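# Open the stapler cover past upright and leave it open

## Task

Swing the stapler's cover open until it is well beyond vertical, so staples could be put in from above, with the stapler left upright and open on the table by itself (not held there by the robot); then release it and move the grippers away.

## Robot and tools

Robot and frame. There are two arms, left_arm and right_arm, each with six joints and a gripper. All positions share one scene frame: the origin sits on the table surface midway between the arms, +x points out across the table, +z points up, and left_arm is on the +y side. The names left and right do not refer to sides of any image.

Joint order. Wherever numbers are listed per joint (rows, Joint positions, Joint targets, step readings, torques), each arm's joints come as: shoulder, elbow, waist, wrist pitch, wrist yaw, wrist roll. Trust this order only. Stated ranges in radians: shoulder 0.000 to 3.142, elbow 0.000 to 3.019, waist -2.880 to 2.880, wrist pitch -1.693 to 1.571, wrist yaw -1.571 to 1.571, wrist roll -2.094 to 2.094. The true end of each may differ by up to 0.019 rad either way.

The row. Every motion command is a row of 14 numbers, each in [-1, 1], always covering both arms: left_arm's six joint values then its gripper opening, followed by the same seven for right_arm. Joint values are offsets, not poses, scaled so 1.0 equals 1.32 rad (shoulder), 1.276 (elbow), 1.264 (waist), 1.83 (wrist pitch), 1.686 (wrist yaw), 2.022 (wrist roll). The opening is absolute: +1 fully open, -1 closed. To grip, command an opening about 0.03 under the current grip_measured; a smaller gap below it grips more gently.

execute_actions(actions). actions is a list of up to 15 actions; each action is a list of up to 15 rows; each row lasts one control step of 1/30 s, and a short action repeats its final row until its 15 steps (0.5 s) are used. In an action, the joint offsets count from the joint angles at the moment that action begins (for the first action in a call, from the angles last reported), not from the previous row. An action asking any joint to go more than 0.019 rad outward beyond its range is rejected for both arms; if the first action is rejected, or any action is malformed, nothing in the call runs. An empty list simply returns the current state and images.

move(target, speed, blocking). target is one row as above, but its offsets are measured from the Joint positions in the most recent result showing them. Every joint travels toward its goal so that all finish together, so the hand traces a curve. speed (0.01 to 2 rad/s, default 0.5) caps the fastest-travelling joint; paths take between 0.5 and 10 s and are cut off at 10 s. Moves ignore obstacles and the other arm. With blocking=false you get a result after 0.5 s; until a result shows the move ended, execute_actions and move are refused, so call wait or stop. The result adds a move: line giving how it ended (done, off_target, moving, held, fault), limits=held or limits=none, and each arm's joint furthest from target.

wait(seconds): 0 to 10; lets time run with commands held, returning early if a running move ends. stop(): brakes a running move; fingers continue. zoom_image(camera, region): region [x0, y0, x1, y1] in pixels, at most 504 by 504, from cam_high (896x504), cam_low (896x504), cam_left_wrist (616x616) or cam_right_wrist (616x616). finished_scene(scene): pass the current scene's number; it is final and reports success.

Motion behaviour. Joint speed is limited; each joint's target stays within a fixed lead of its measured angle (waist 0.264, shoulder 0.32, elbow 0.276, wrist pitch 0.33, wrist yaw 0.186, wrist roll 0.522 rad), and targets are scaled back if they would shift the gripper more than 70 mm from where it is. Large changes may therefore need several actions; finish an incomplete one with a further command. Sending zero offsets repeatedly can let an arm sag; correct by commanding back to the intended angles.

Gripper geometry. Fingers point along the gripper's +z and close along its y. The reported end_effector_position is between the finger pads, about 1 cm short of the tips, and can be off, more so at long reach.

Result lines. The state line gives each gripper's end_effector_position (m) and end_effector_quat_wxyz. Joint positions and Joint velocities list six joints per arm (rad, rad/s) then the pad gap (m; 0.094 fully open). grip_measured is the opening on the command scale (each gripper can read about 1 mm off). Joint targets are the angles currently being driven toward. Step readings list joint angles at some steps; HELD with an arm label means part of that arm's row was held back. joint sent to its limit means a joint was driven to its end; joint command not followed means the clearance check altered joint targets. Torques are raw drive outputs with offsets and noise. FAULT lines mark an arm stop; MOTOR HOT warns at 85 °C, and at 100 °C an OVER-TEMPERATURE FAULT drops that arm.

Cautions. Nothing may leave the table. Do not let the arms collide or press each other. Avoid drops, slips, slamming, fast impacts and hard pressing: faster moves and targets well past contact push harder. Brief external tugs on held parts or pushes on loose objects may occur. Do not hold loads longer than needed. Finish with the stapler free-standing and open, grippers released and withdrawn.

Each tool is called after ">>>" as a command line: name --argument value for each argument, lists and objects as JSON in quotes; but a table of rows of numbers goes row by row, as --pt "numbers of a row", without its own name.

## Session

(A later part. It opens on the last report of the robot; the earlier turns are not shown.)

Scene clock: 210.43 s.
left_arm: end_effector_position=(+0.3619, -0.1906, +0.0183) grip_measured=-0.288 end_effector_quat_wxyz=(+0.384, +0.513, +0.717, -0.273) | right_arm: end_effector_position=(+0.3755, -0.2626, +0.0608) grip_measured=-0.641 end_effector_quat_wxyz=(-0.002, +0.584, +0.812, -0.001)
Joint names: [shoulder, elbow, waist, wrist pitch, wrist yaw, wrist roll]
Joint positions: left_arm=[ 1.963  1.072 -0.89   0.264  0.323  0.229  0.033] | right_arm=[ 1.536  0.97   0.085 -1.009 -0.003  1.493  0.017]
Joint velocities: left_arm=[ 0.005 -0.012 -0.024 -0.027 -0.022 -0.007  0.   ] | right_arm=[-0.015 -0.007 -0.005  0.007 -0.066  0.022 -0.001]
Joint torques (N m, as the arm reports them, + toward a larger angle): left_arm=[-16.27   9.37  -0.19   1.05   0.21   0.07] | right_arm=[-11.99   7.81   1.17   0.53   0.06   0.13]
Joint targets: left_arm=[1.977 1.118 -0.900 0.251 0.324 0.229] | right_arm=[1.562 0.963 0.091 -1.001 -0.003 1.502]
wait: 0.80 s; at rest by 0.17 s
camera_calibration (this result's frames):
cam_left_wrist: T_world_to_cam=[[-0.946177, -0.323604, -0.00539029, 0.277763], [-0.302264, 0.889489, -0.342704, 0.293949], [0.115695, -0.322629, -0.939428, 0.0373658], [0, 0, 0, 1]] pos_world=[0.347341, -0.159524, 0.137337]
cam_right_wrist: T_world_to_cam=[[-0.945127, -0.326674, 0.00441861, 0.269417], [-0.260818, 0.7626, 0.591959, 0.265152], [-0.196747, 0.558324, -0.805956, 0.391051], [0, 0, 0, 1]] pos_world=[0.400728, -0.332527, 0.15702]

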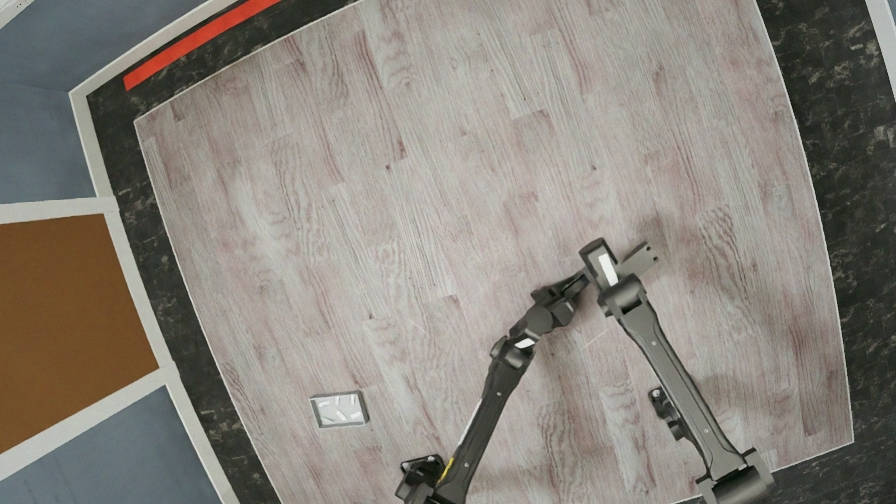

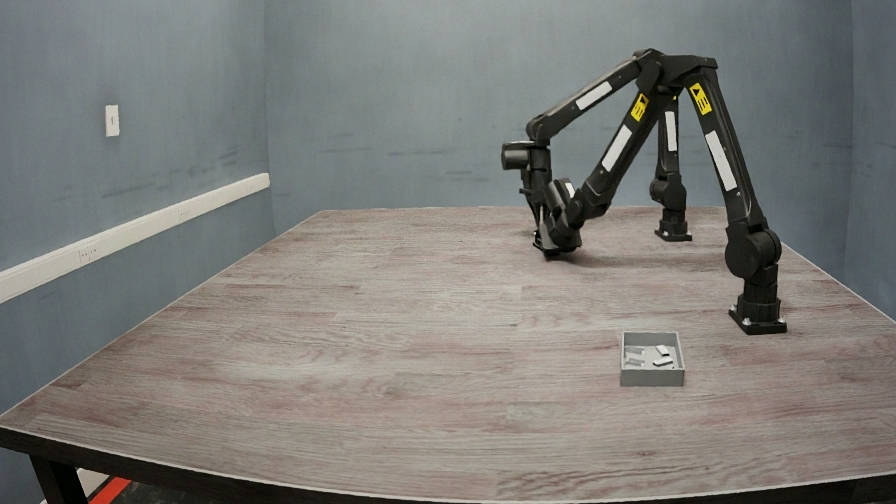

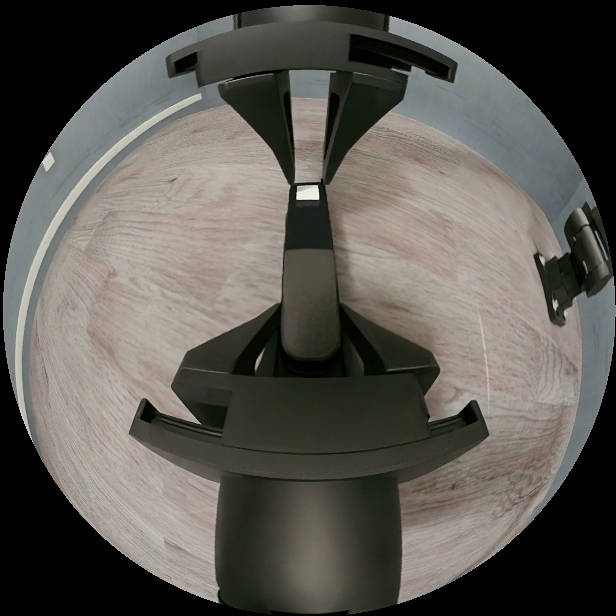

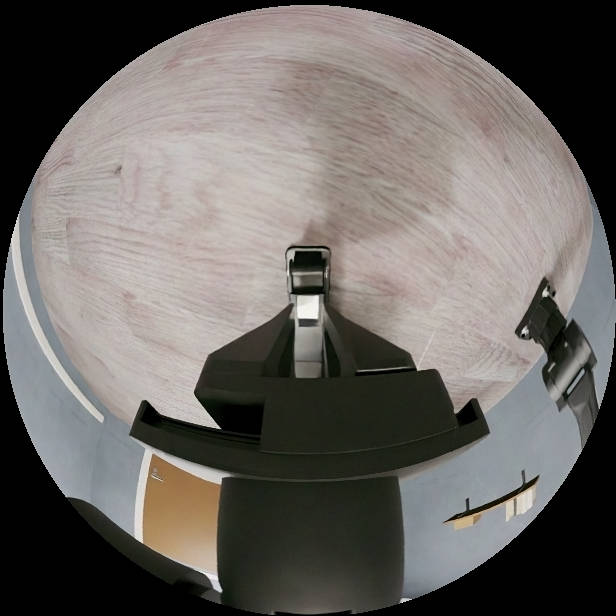

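>>> execute_actions --actions '[[ [0.0106, 0.036, -0.008, -0.007, 0, 0, -0.34, 0.020, -0.0055, 0.007, 0.0044, 0, 0.006, -0.66], [0.0106, 0.036, -0.008, -0.007, 0, 0, -0.34, 0.020, -0.0055, 0.009, 0.0044, 0, 0.007, -0.67], [0.0106, 0.036, -0.008, -0.007, 0, 0, -0.34, 0.020, -0.0055, 0.011, 0.0044, 0, 0.008, -0.68], [0.0106, 0.036, -0.008, -0.007, 0, 0, -0.34, 0.020, -0.0055, 0.013, 0.0044, 0, 0.009, -0.68], [0.0106, 0.036, -0.008, -0.007, 0, 0, -0.34, 0.021, -0.0065, 0.0147, 0.006, 0, 0.0107, -0.68], [0.0106, 0.036, -0.008, -0.007, 0, 0, -0.34, 0.022, -0.0075, 0.0147, 0.008, 0, 0.0107, -0.68], [0.0106, 0.036, -0.008, -0.007, 0, 0, -0.34, 0.023, -0.0085, 0.0147, 0.010, 0, 0.0107, -0.68], [0.0106, 0.036, -0.008, -0.007, 0, 0, -0.34, 0.024, -0.0095, 0.0147, 0.012, 0, 0.0107, -0.68], [0.0106, 0.036, -0.008, -0.007, 0, 0, -0.34, 0.025, -0.0105, 0.0147, 0.014, 0, 0.0107, -0.68], [0.0106, 0.036, -0.008, -0.007, 0, 0, -0.34, 0.026, -0.0120, 0.0147, 0.016, 0, 0.0107, -0.68], [0.0106, 0.036, -0.008, -0.007, 0, 0, -0.34, 0.027, -0.0135, 0.0147, 0.018, 0, 0.0107, -0.68], [0.0106, 0.036, -0.008, -0.007, 0, 0, -0.34, 0.028, -0.0146, 0.0147, 0.0189, 0, 0.0107, -0.68] ]]'

>>> wait --seconds 0.4

>>> zoom_image --camera "cam_left_wrist" --region '[260, 140, 360, 240]'

>>> zoom_image --camera "cam_right_wrist" --region '[260, 260, 360, 360]'

Scene clock: 225.23 s.
left_arm: end_effector_position=(+0.3619, -0.1906, +0.0183) grip_measured=-0.288 end_effector_quat_wxyz=(+0.384, +0.513, +0.717, -0.273) | right_arm: end_effector_position=(+0.3752, -0.2583, +0.0551) grip_measured=-0.679 end_effector_quat_wxyz=(+0.000, +0.584, +0.812, +0.002)
Joint names: [shoulder, elbow, waist, wrist pitch, wrist yaw, wrist roll]
Joint positions: left_arm=[ 1.963  1.072 -0.89   0.264  0.323  0.229  0.033] | right_arm=[ 1.542  0.96   0.096 -0.985 -0.003  1.506  0.015]
Joint velocities: left_arm=[ 0.015 -0.002 -0.015 -0.017  0.022  0.007 -0.   ] | right_arm=[ 0.044 -0.027  0.005  0.002 -0.037  0.007 -0.   ]
Joint torques (N m, as the arm reports them, + toward a larger angle): left_arm=[-16.5    9.42  -0.16   1.06   0.16   0.08] | right_arm=[-11.77   7.73   1.38   0.76   0.07   0.12]
Joint targets: left_arm=[1.977 1.118 -0.900 0.251 0.323 0.229] | right_arm=[1.573 0.952 0.104 -0.975 -0.003 1.515]
Step readings (joint positions):
0: left_arm=[1.963 1.072 -0.890 0.264 0.323 0.229] | right_arm=[1.536 0.970 0.085 -1.009 -0.003 1.493]
1: left_arm=[1.963 1.072 -0.890 0.264 0.323 0.229] | right_arm=[1.536 0.970 0.085 -1.009 -0.003 1.494]
2: left_arm=[1.963 1.072 -0.890 0.264 0.323 0.229] | right_arm=[1.536 0.970 0.085 -1.009 -0.003 1.495]
4: left_arm=[1.963 1.072 -0.890 0.264 0.323 0.229] | right_arm=[1.536 0.970 0.086 -1.009 -0.003 1.497]
8: left_arm=[1.963 1.072 -0.890 0.264 0.323 0.229] | right_arm=[1.536 0.969 0.093 -1.003 -0.003 1.502]
15: Joint positions above
camera_calibration (this result's frames):
cam_left_wrist: T_world_to_cam=[[-0.946177, -0.323604, -0.00539029, 0.277763], [-0.302264, 0.889489, -0.342704, 0.293949], [0.115695, -0.322629, -0.939428, 0.0373658], [0, 0, 0, 1]] pos_world=[0.347341, -0.159524, 0.137337]
cam_right_wrist: T_world_to_cam=[[-0.945629, -0.325233, -0.00315185, 0.271478], [-0.264007, 0.76188, 0.591472, 0.266206], [-0.189965, 0.560145, -0.806319, 0.381908], [0, 0, 0, 1]] pos_world=[0.399547, -0.328447, 0.151342]

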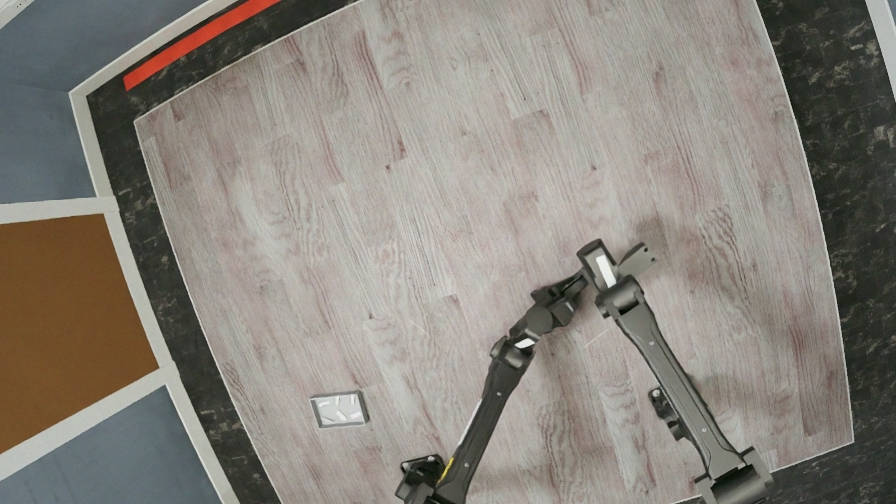

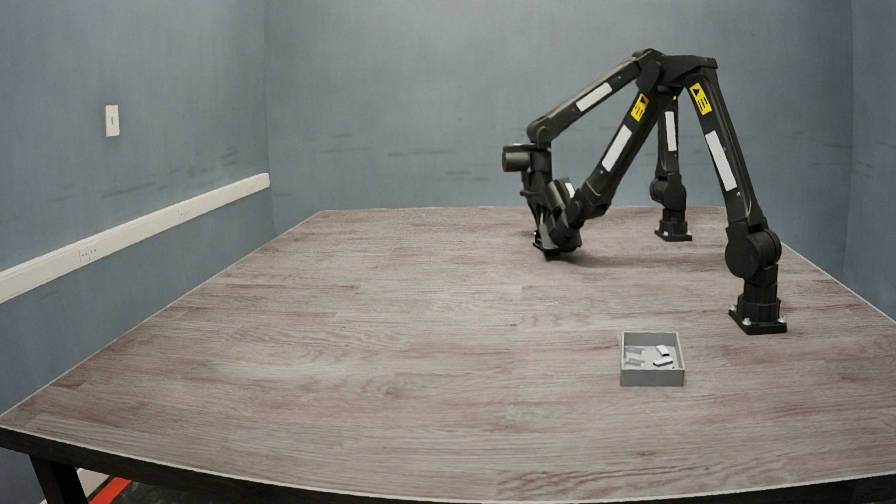

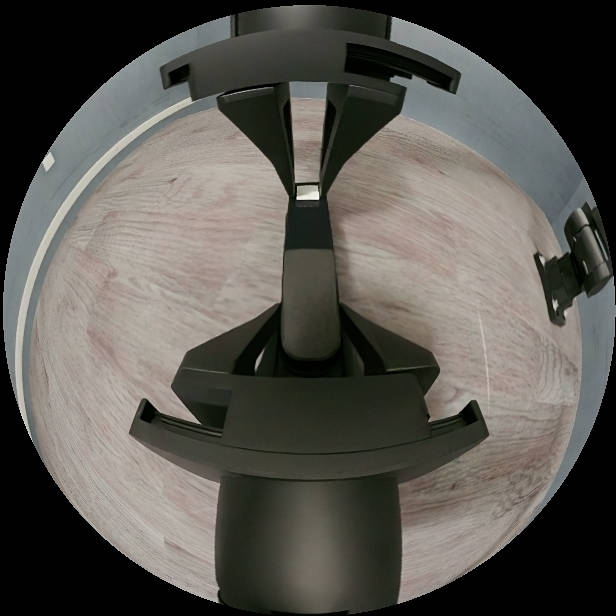

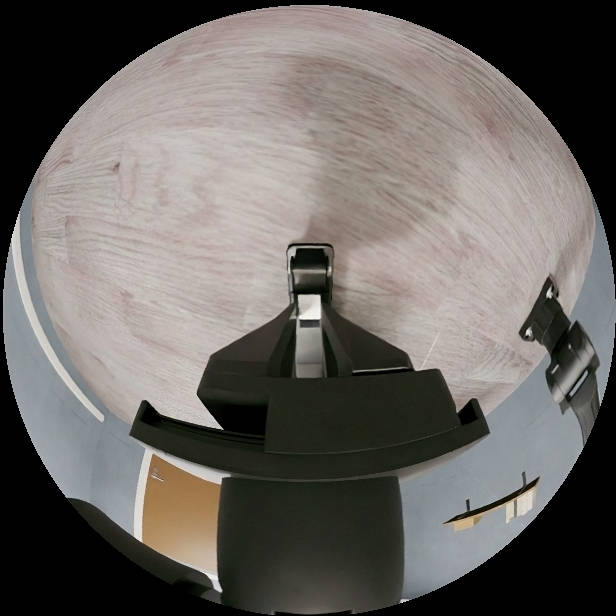

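Scene clock: 225.63 s.
left_arm: end_effector_position=(+0.3619, -0.1906, +0.0183) grip_measured=-0.288 end_effector_quat_wxyz=(+0.384, +0.513, +0.717, -0.273) | right_arm: end_effector_position=(+0.3747, -0.2584, +0.0537) grip_measured=-0.679 end_effector_quat_wxyz=(-0.001, +0.585, +0.811, +0.001)
Joint names: [shoulder, elbow, waist, wrist pitch, wrist yaw, wrist roll]
Joint positions: left_arm=[ 1.963  1.072 -0.89   0.264  0.323  0.229  0.033] | right_arm=[ 1.545  0.959  0.096 -0.984 -0.003  1.506  0.015]
Joint velocities: left_arm=[-0.005 -0.007 -0.015 -0.012 -0.066 -0.037  0.001] | right_arm=[-0.005 -0.007 -0.015 -0.017 -0.007 -0.051  0.001]
Joint torques (N m, as the arm reports them, + toward a larger angle): left_arm=[-16.54   9.37  -0.38   1.01   0.17   0.08] | right_arm=[-11.53   7.69   1.34   0.56   0.06   0.12]
Joint targets: left_arm=[1.977 1.118 -0.900 0.251 0.323 0.229] | right_arm=[1.573 0.952 0.104 -0.975 -0.003 1.515]
wait: 0.40 s; at rest by 0.23 s
camera_calibration (this result's frames):
cam_left_wrist: T_world_to_cam=[[-0.946177, -0.323604, -0.00539029, 0.277763], [-0.302264, 0.889489, -0.342704, 0.293949], [0.115695, -0.322629, -0.939428, 0.0373658], [0, 0, 0, 1]] pos_world=[0.347341, -0.159524, 0.137337]
cam_right_wrist: T_world_to_cam=[[-0.945881, -0.324512, -0.000486638, 0.271168], [-0.261896, 0.762482, 0.591634, 0.266345], [-0.191621, 0.559743, -0.806207, 0.381296], [0, 0, 0, 1]] pos_world=[0.399312, -0.328514, 0.149956]

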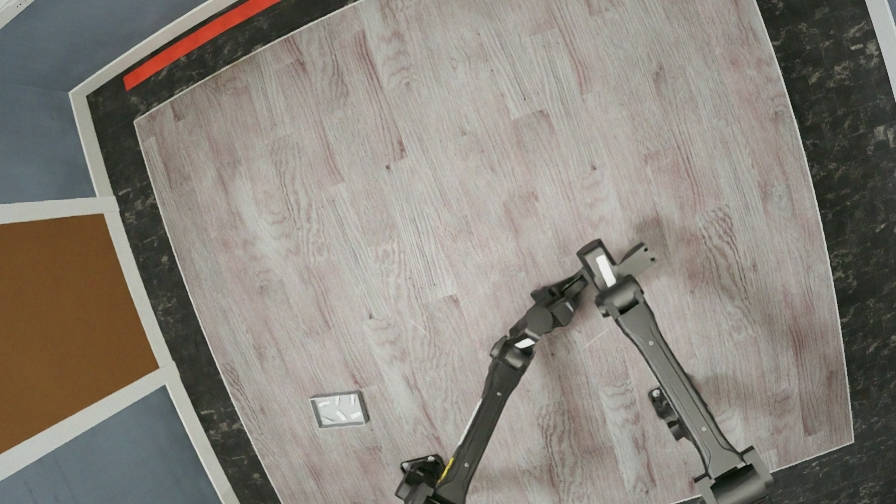

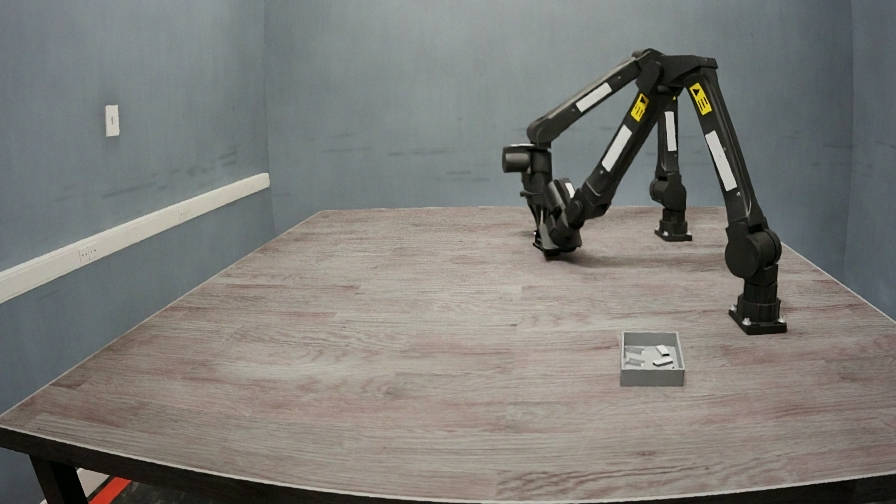

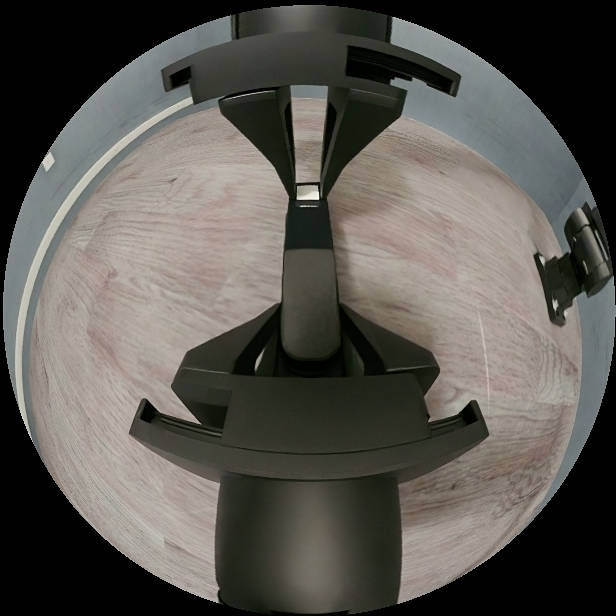

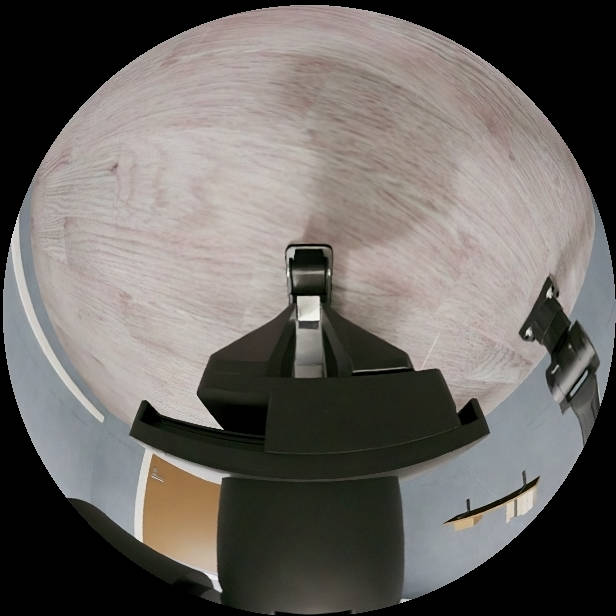

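Region (260, 140, 360, 240) of cam_left_wrist's 616x616 image, scaled by 5.040, with more detail than that image has.

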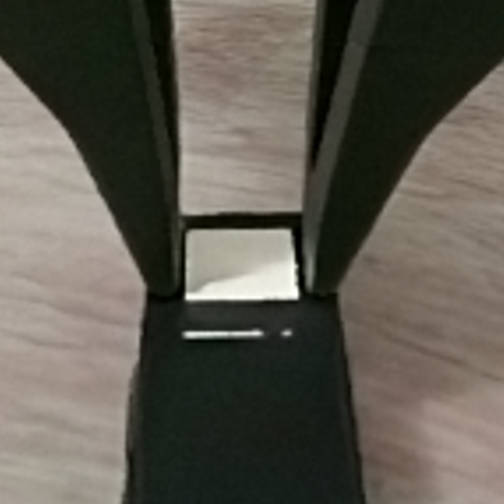

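Region (260, 260, 360, 360) of cam_right_wrist's 616x616 image, scaled by 5.040, with more detail than that image has.

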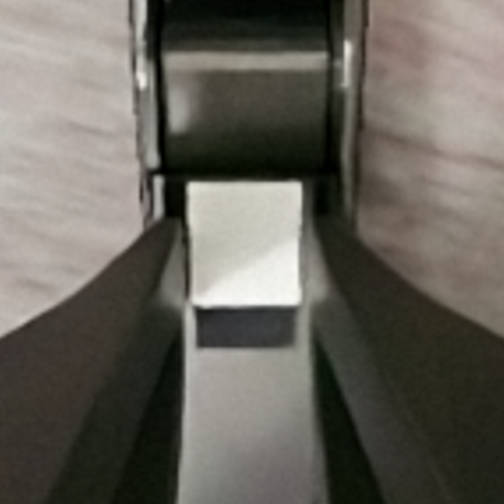

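>>> execute_actions --actions '[[ [0.0106, 0.036, -0.008, -0.007, 0, 0, -0.34, 0.022, -0.006, 0.006, 0.006, 0, 0.0045, -0.68], [0.0106, 0.036, -0.008, -0.007, 0, 0, -0.34, 0.023, -0.007, 0.006, 0.007, 0, 0.0045, -0.68], [0.0106, 0.036, -0.008, -0.007, 0, 0, -0.34, 0.024, -0.008, 0.006, 0.008, 0, 0.0045, -0.68], [0.0106, 0.036, -0.008, -0.007, 0, 0, -0.34, 0.025, -0.0086, 0.006, 0.0093, 0, 0.0045, -0.68], [0.0106, 0.036, -0.008, -0.007, 0, 0, -0.34, 0.025, -0.0086, 0.006, 0.0093, 0, 0.0045, -0.68], [0.0106, 0.036, -0.008, -0.007, 0, 0, -0.34, 0.025, -0.0086, 0.006, 0.0093, 0, 0.0045, -0.68], [0.0106, 0.036, -0.008, -0.007, 0, 0, -0.34, 0.025, -0.0086, 0.006, 0.0093, 0, 0.0045, -0.68], [0.0106, 0.036, -0.008, -0.007, 0, 0, -0.34, 0.025, -0.0086, 0.006, 0.0093, 0, 0.0045, -0.68], [0.0106, 0.036, -0.008, -0.007, 0, 0, -0.34, 0.025, -0.0086, 0.006, 0.0093, 0, 0.0045, -0.70], [0.0106, 0.036, -0.008, -0.007, 0, 0, -0.34, 0.025, -0.0086, 0.006, 0.0093, 0, 0.0045, -0.72], [0.0106, 0.036, -0.008, -0.007, 0, 0, -0.34, 0.025, -0.0086, 0.006, 0.0093, 0, 0.0045, -0.74], [0.0106, 0.036, -0.008, -0.007, 0, 0, -0.34, 0.025, -0.0086, 0.006, 0.0093, 0, 0.0045, -0.76], [0.0106, 0.036, -0.008, -0.007, 0, 0, -0.34, 0.025, -0.0086, 0.006, 0.0093, 0, 0.0045, -0.77] ]]'

>>> wait --seconds 0.4

>>> zoom_image --camera "cam_left_wrist" --region '[260, 140, 360, 240]'

Scene clock: 233.27 s.
left_arm: end_effector_position=(+0.3619, -0.1906, +0.0183) grip_measured=-0.288 end_effector_quat_wxyz=(+0.384, +0.513, +0.717, -0.273) | right_arm: end_effector_position=(+0.3764, -0.2579, +0.0532) grip_measured=-0.768 end_effector_quat_wxyz=(+0.001, +0.585, +0.811, +0.004)
Joint names: [shoulder, elbow, waist, wrist pitch, wrist yaw, wrist roll]
Joint positions: left_arm=[ 1.963  1.072 -0.89   0.264  0.323  0.229  0.033] | right_arm=[ 1.546  0.959  0.096 -0.976 -0.003  1.506  0.011]
Joint velocities: left_arm=[-0.005 -0.017  0.015 -0.007  0.022 -0.051 -0.001] | right_arm=[-0.005  0.002  0.015 -0.007 -0.007 -0.022 -0.001]
Joint torques (N m, as the arm reports them, + toward a larger angle): left_arm=[-16.58   9.35  -0.25   1.03   0.16   0.07] | right_arm=[-11.5    7.33   1.22   0.61   0.06   0.13]
Joint targets: left_arm=[1.977 1.118 -0.900 0.251 0.323 0.229] | right_arm=[1.578 0.948 0.103 -0.967 -0.003 1.515]
Step readings (joint positions):
0: left_arm=[1.963 1.072 -0.890 0.264 0.323 0.229] | right_arm=[1.545 0.959 0.096 -0.984 -0.003 1.506]
1: left_arm=[1.963 1.072 -0.890 0.264 0.323 0.229] | right_arm=[1.545 0.959 0.096 -0.984 -0.003 1.506]
2: left_arm=[1.963 1.072 -0.890 0.264 0.323 0.229] | right_arm=[1.545 0.959 0.096 -0.983 -0.003 1.506]
4: left_arm=[1.963 1.072 -0.890 0.264 0.323 0.229] | right_arm=[1.545 0.959 0.096 -0.980 -0.003 1.506]
8: left_arm=[1.963 1.072 -0.890 0.264 0.323 0.229] | right_arm=[1.546 0.959 0.096 -0.976 -0.003 1.506]
15: Joint positions above
camera_calibration (this result's frames):
cam_left_wrist: T_world_to_cam=[[-0.946177, -0.323604, -0.00539029, 0.277763], [-0.302264, 0.889489, -0.342704, 0.293949], [0.115695, -0.322629, -0.939428, 0.0373658], [0, 0, 0, 1]] pos_world=[0.347341, -0.159524, 0.137337]
cam_right_wrist: T_world_to_cam=[[-0.945861, -0.324507, -0.00657404, 0.273239], [-0.265387, 0.761562, 0.591263, 0.267882], [-0.186862, 0.560997, -0.806452, 0.379457], [0, 0, 0, 1]] pos_world=[0.400445, -0.328215, 0.149421]

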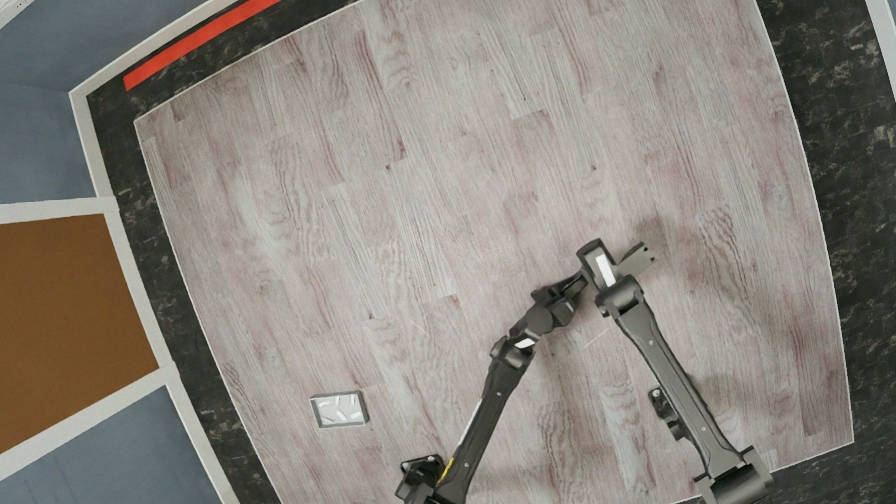

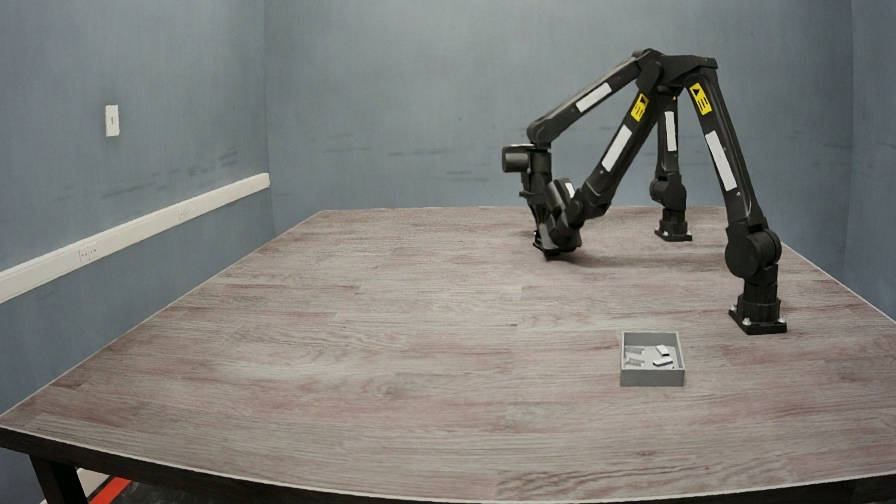

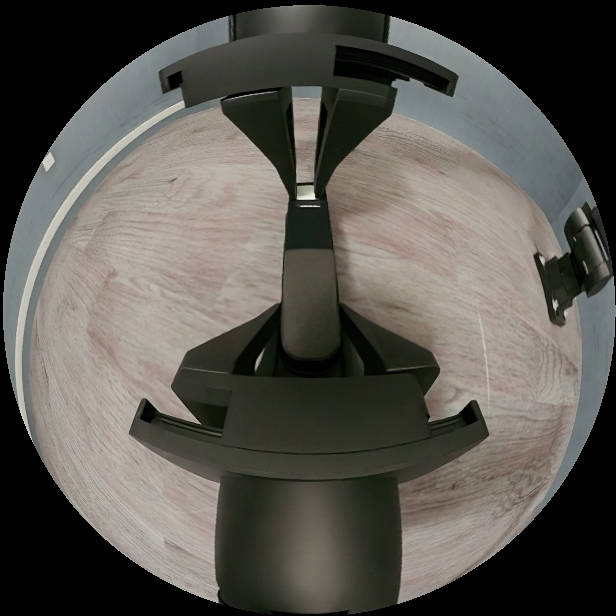

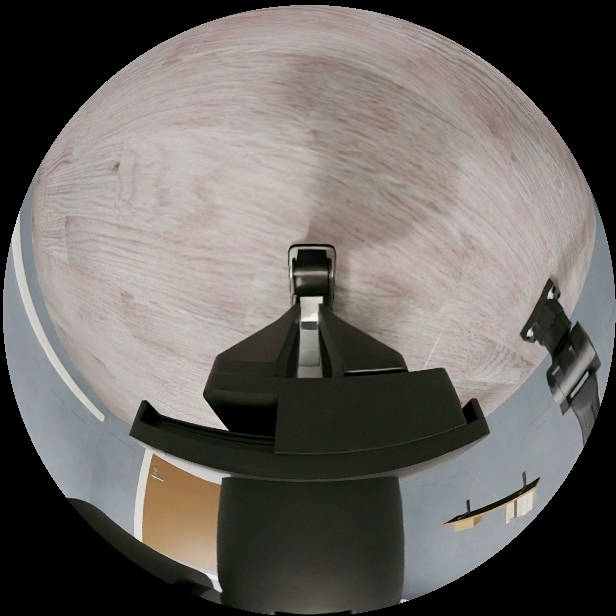

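Scene clock: 233.67 s.
left_arm: end_effector_position=(+0.3619, -0.1906, +0.0183) grip_measured=-0.288 end_effector_quat_wxyz=(+0.384, +0.513, +0.717, -0.273) | right_arm: end_effector_position=(+0.3764, -0.2579, +0.0532) grip_measured=-0.769 end_effector_quat_wxyz=(+0.001, +0.585, +0.811, +0.004)
Joint names: [shoulder, elbow, waist, wrist pitch, wrist yaw, wrist roll]
Joint positions: left_arm=[ 1.963  1.072 -0.89   0.264  0.323  0.229  0.033] | right_arm=[ 1.546  0.959  0.096 -0.976 -0.003  1.506  0.011]
Joint velocities: left_arm=[-0.015 -0.012 -0.005 -0.002  0.022 -0.007  0.002] | right_arm=[-0.005 -0.002 -0.005 -0.007  0.022 -0.022  0.   ]
Joint torques (N m, as the arm reports them, + toward a larger angle): left_arm=[-16.66   9.35  -0.14   1.04   0.18   0.06] | right_arm=[-11.54   7.33   1.27   0.6    0.06   0.13]
Joint targets: left_arm=[1.977 1.118 -0.900 0.251 0.323 0.229] | right_arm=[1.578 0.948 0.103 -0.967 -0.003 1.515]
wait: 0.40 s; at rest by 0.17 s
camera_calibration (this result's frames):
cam_left_wrist: T_world_to_cam=[[-0.946177, -0.323604, -0.00539029, 0.277763], [-0.302264, 0.889489, -0.342704, 0.293949], [0.115695, -0.322629, -0.939428, 0.0373658], [0, 0, 0, 1]] pos_world=[0.347341, -0.159524, 0.137337]
cam_right_wrist: T_world_to_cam=[[-0.945861, -0.324507, -0.00657404, 0.273239], [-0.265387, 0.761562, 0.591263, 0.267882], [-0.186862, 0.560997, -0.806452, 0.379457], [0, 0, 0, 1]] pos_world=[0.400445, -0.328215, 0.149421]

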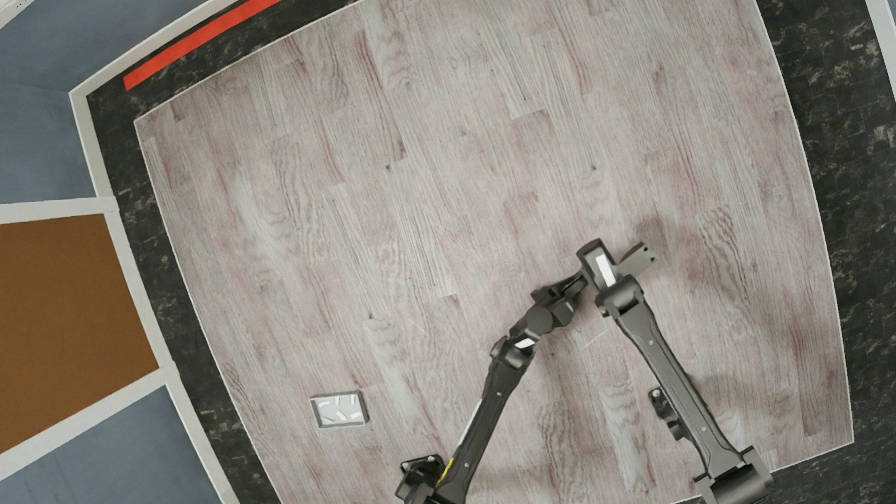

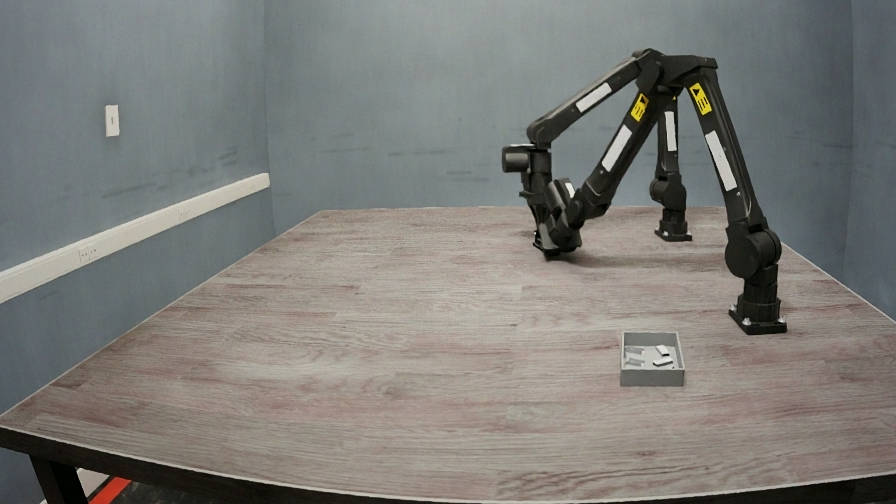

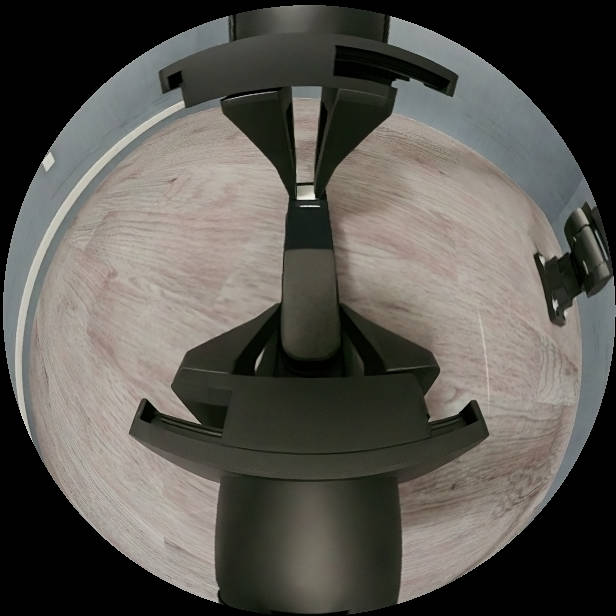

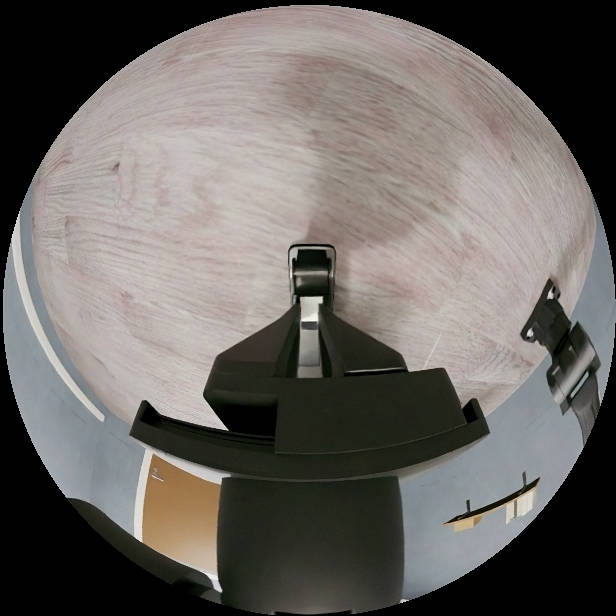

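Region (260, 140, 360, 240) of cam_left_wrist's 616x616 image, scaled by 5.040, with more detail than that image has.

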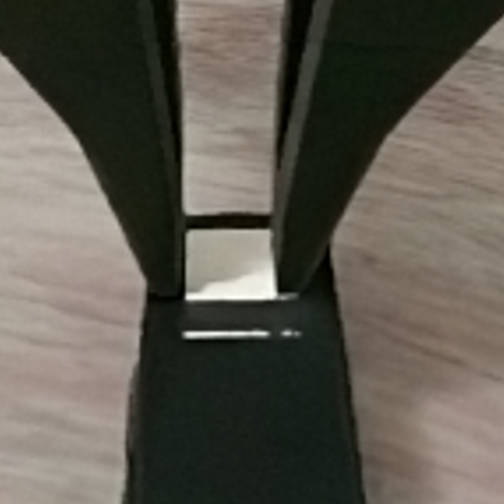

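>>> execute_actions --actions '[[ [0.0106, 0.036, -0.008, -0.007, 0, 0, -0.34, 0.024, -0.0086, 0.0055, 0.0, 0, 0.0045, -0.67], [0.0106, 0.036, -0.008, -0.007, 0, 0, -0.34, 0.024, -0.0086, 0.0055, 0.0, 0, 0.0045, -0.67], [0.0106, 0.036, -0.008, -0.007, 0, 0, -0.34, 0.024, -0.0086, 0.0055, 0.0, 0, 0.0045, -0.67], [0.0106, 0.036, -0.008, -0.007, 0, 0, -0.34, 0.024, -0.0086, 0.0055, 0.0, 0, 0.0045, -0.67], [0.0106, 0.036, -0.008, -0.007, 0, 0, -0.34, 0.026, -0.0086, 0.0055, 0.0, 0, 0.0045, -0.67], [0.0106, 0.036, -0.008, -0.007, 0, 0, -0.34, 0.028, -0.0086, 0.0055, 0.0, 0, 0.0045, -0.67], [0.0106, 0.036, -0.008, -0.007, 0, 0, -0.34, 0.030, -0.0086, 0.0055, 0.0, 0, 0.0045, -0.67], [0.0106, 0.036, -0.008, -0.007, 0, 0, -0.34, 0.032, -0.0086, 0.0055, 0.0, 0, 0.0045, -0.67], [0.0106, 0.036, -0.008, -0.007, 0, 0, -0.34, 0.034, -0.0086, 0.0055, 0.0, 0, 0.0045, -0.67] ]]'

>>> wait --seconds 0.4

>>> zoom_image --camera "cam_left_wrist" --region '[260, 140, 360, 240]'

Scene clock: 241.37 s.
left_arm: end_effector_position=(+0.3619, -0.1906, +0.0183) grip_measured=-0.288 end_effector_quat_wxyz=(+0.384, +0.513, +0.717, -0.273) | right_arm: end_effector_position=(+0.3764, -0.2580, +0.0529) grip_measured=-0.671 end_effector_quat_wxyz=(+0.001, +0.585, +0.811, +0.003)
Joint names: [shoulder, elbow, waist, wrist pitch, wrist yaw, wrist roll]
Joint positions: left_arm=[ 1.963  1.072 -0.89   0.264  0.323  0.229  0.033] | right_arm=[ 1.547  0.959  0.096 -0.976 -0.003  1.506  0.015]
Joint velocities: left_arm=[-0.024  0.007 -0.015 -0.017  0.037  0.066  0.   ] | right_arm=[ 0.005  0.002 -0.015 -0.002  0.037 -0.007 -0.   ]
Joint torques (N m, as the arm reports them, + toward a larger angle): left_arm=[-16.57   9.33  -0.26   1.1    0.17   0.07] | right_arm=[-10.49   7.36   1.22   0.25   0.07   0.13]
Joint targets: left_arm=[1.977 1.118 -0.900 0.251 0.323 0.229] | right_arm=[1.591 0.948 0.103 -0.976 -0.003 1.515]
Step readings (joint positions):
0: left_arm=[1.963 1.072 -0.890 0.264 0.323 0.229] | right_arm=[1.546 0.959 0.096 -0.976 -0.003 1.506]
1: left_arm=[1.963 1.072 -0.890 0.264 0.323 0.229] | right_arm=[1.546 0.959 0.096 -0.976 -0.003 1.506]
2: left_arm=[1.963 1.072 -0.890 0.264 0.323 0.229] | right_arm=[1.546 0.959 0.096 -0.976 -0.003 1.506]
4: left_arm=[1.963 1.072 -0.890 0.264 0.323 0.229] | right_arm=[1.546 0.959 0.096 -0.976 -0.003 1.506]
8: left_arm=[1.963 1.072 -0.890 0.264 0.323 0.229] | right_arm=[1.547 0.959 0.096 -0.976 -0.003 1.506]
15: Joint positions above
camera_calibration (this result's frames):
cam_left_wrist: T_world_to_cam=[[-0.946177, -0.323604, -0.00539029, 0.277763], [-0.302264, 0.889489, -0.342704, 0.293949], [0.115695, -0.322629, -0.939428, 0.0373658], [0, 0, 0, 1]] pos_world=[0.347341, -0.159524, 0.137337]
cam_right_wrist: T_world_to_cam=[[-0.945865, -0.324508, -0.00581312, 0.273139], [-0.264951, 0.761677, 0.591311, 0.267912], [-0.187457, 0.560841, -0.806423, 0.379404], [0, 0, 0, 1]] pos_world=[0.400459, -0.328212, 0.149128]

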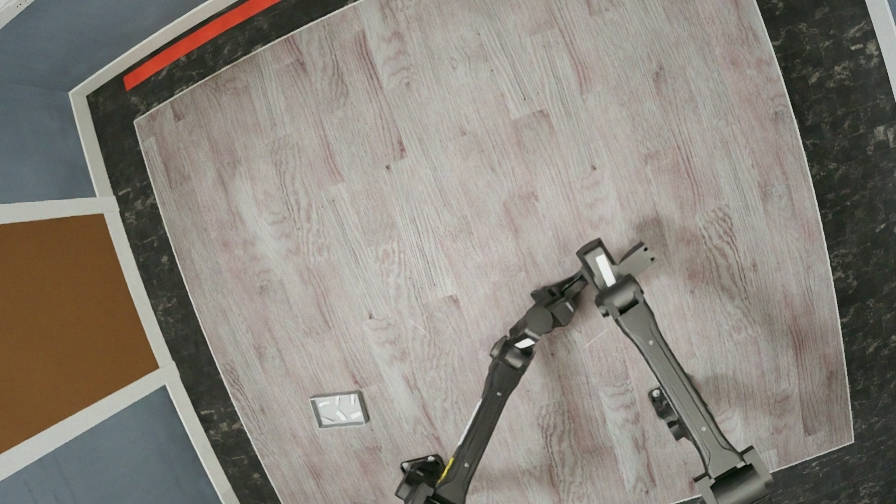

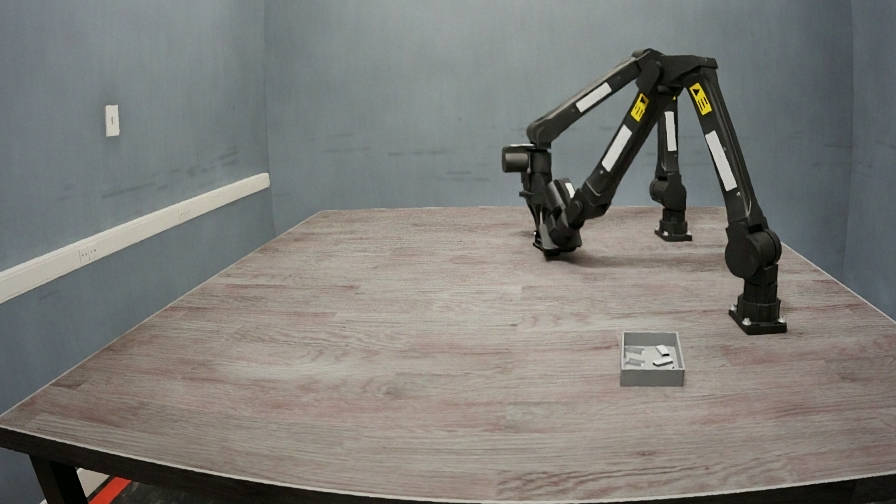

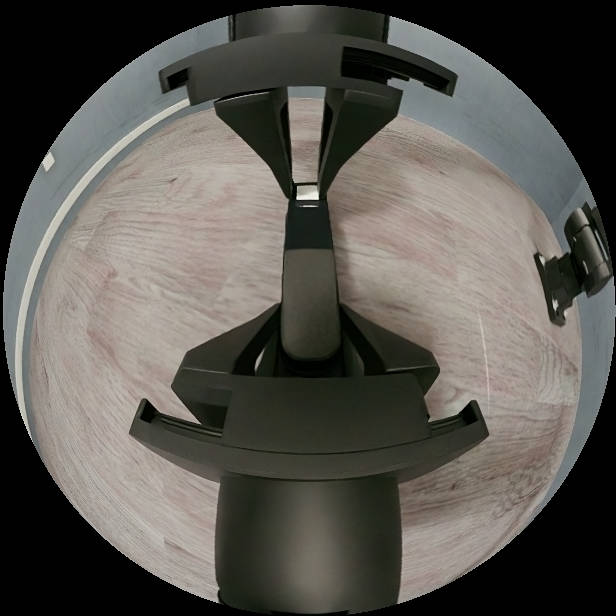

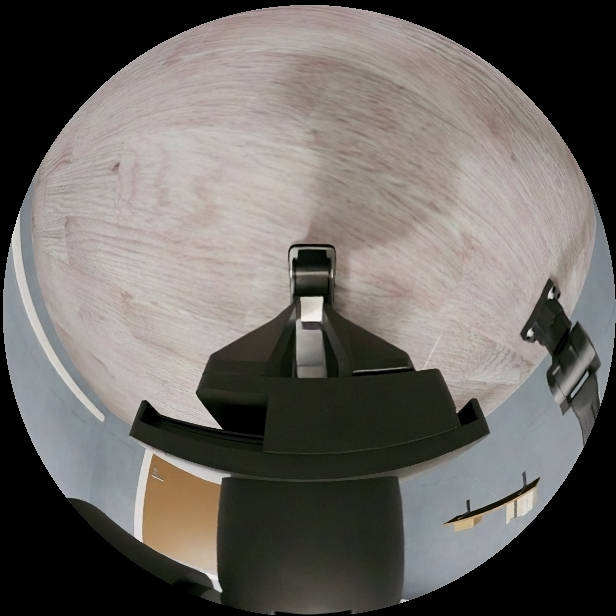

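Scene clock: 241.77 s.
left_arm: end_effector_position=(+0.3619, -0.1906, +0.0183) grip_measured=-0.288 end_effector_quat_wxyz=(+0.384, +0.513, +0.717, -0.273) | right_arm: end_effector_position=(+0.3764, -0.2580, +0.0529) grip_measured=-0.671 end_effector_quat_wxyz=(+0.001, +0.585, +0.811, +0.003)
Joint names: [shoulder, elbow, waist, wrist pitch, wrist yaw, wrist roll]
Joint positions: left_arm=[ 1.963  1.072 -0.89   0.264  0.323  0.229  0.033] | right_arm=[ 1.547  0.959  0.096 -0.976 -0.003  1.506  0.015]
Joint velocities: left_arm=[-0.015 -0.002 -0.005 -0.002 -0.022 -0.051  0.   ] | right_arm=[ 0.005 -0.007 -0.005 -0.007  0.007 -0.007 -0.   ]
Joint torques (N m, as the arm reports them, + toward a larger angle): left_arm=[-16.46   9.35  -0.21   1.02   0.18   0.07] | right_arm=[-10.5    7.33   1.18   0.22   0.07   0.13]
Joint targets: left_arm=[1.977 1.118 -0.900 0.251 0.323 0.229] | right_arm=[1.591 0.948 0.103 -0.976 -0.003 1.515]
wait: 0.40 s; at rest by 0.17 s
camera_calibration (this result's frames):
cam_left_wrist: T_world_to_cam=[[-0.946177, -0.323604, -0.00539029, 0.277763], [-0.302264, 0.889489, -0.342704, 0.293949], [0.115695, -0.322629, -0.939428, 0.0373658], [0, 0, 0, 1]] pos_world=[0.347341, -0.159524, 0.137337]
cam_right_wrist: T_world_to_cam=[[-0.945865, -0.324508, -0.00581312, 0.273139], [-0.264951, 0.761677, 0.591311, 0.267912], [-0.187457, 0.560841, -0.806423, 0.379404], [0, 0, 0, 1]] pos_world=[0.400459, -0.328212, 0.149128]

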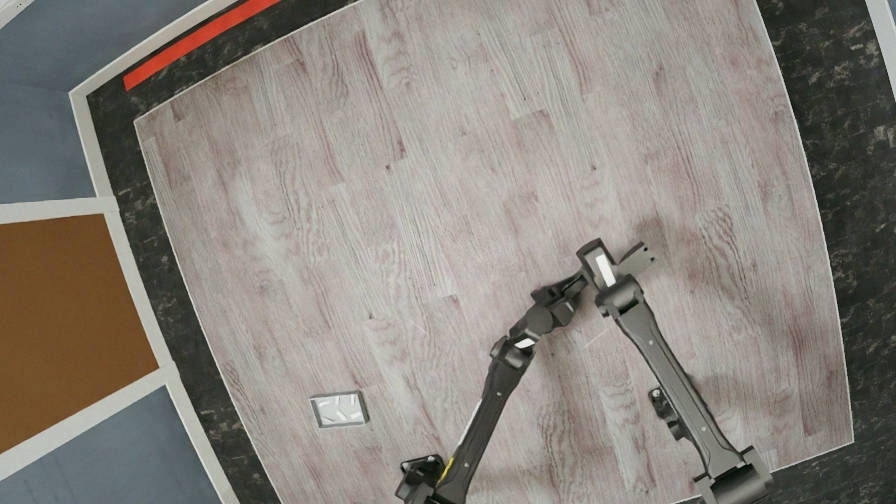

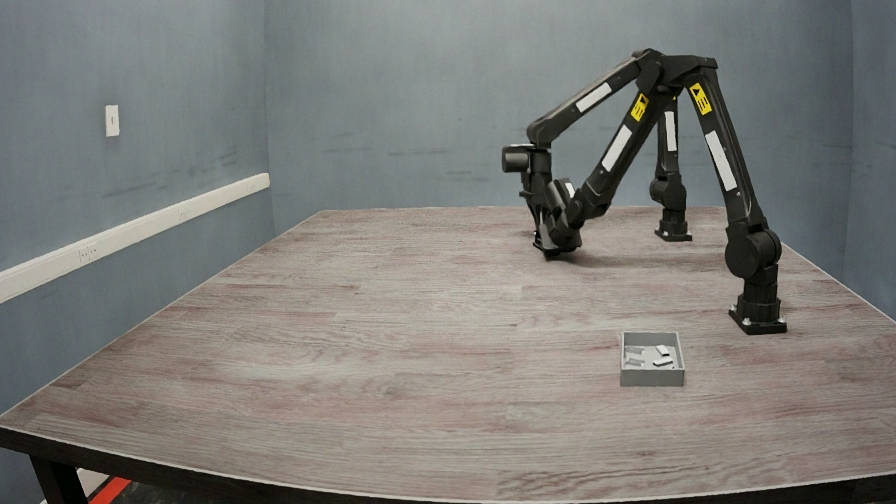

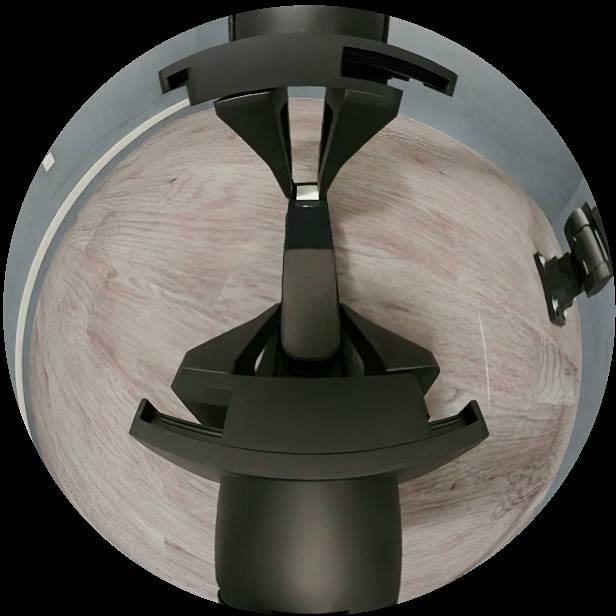

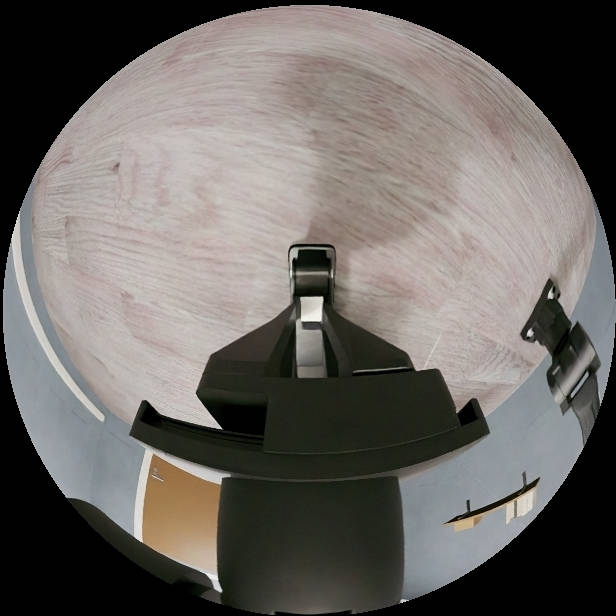

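Region (260, 140, 360, 240) of cam_left_wrist's 616x616 image, scaled by 5.040, with more detail than that image has.

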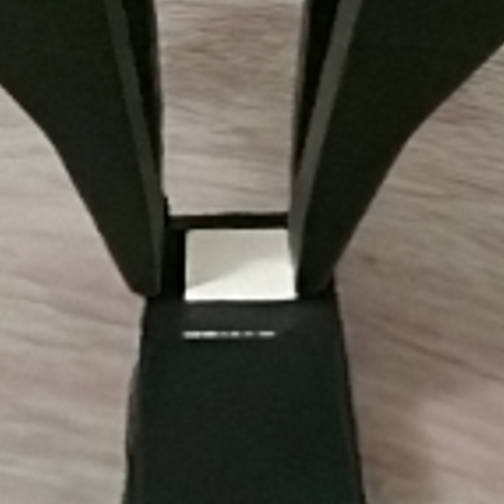

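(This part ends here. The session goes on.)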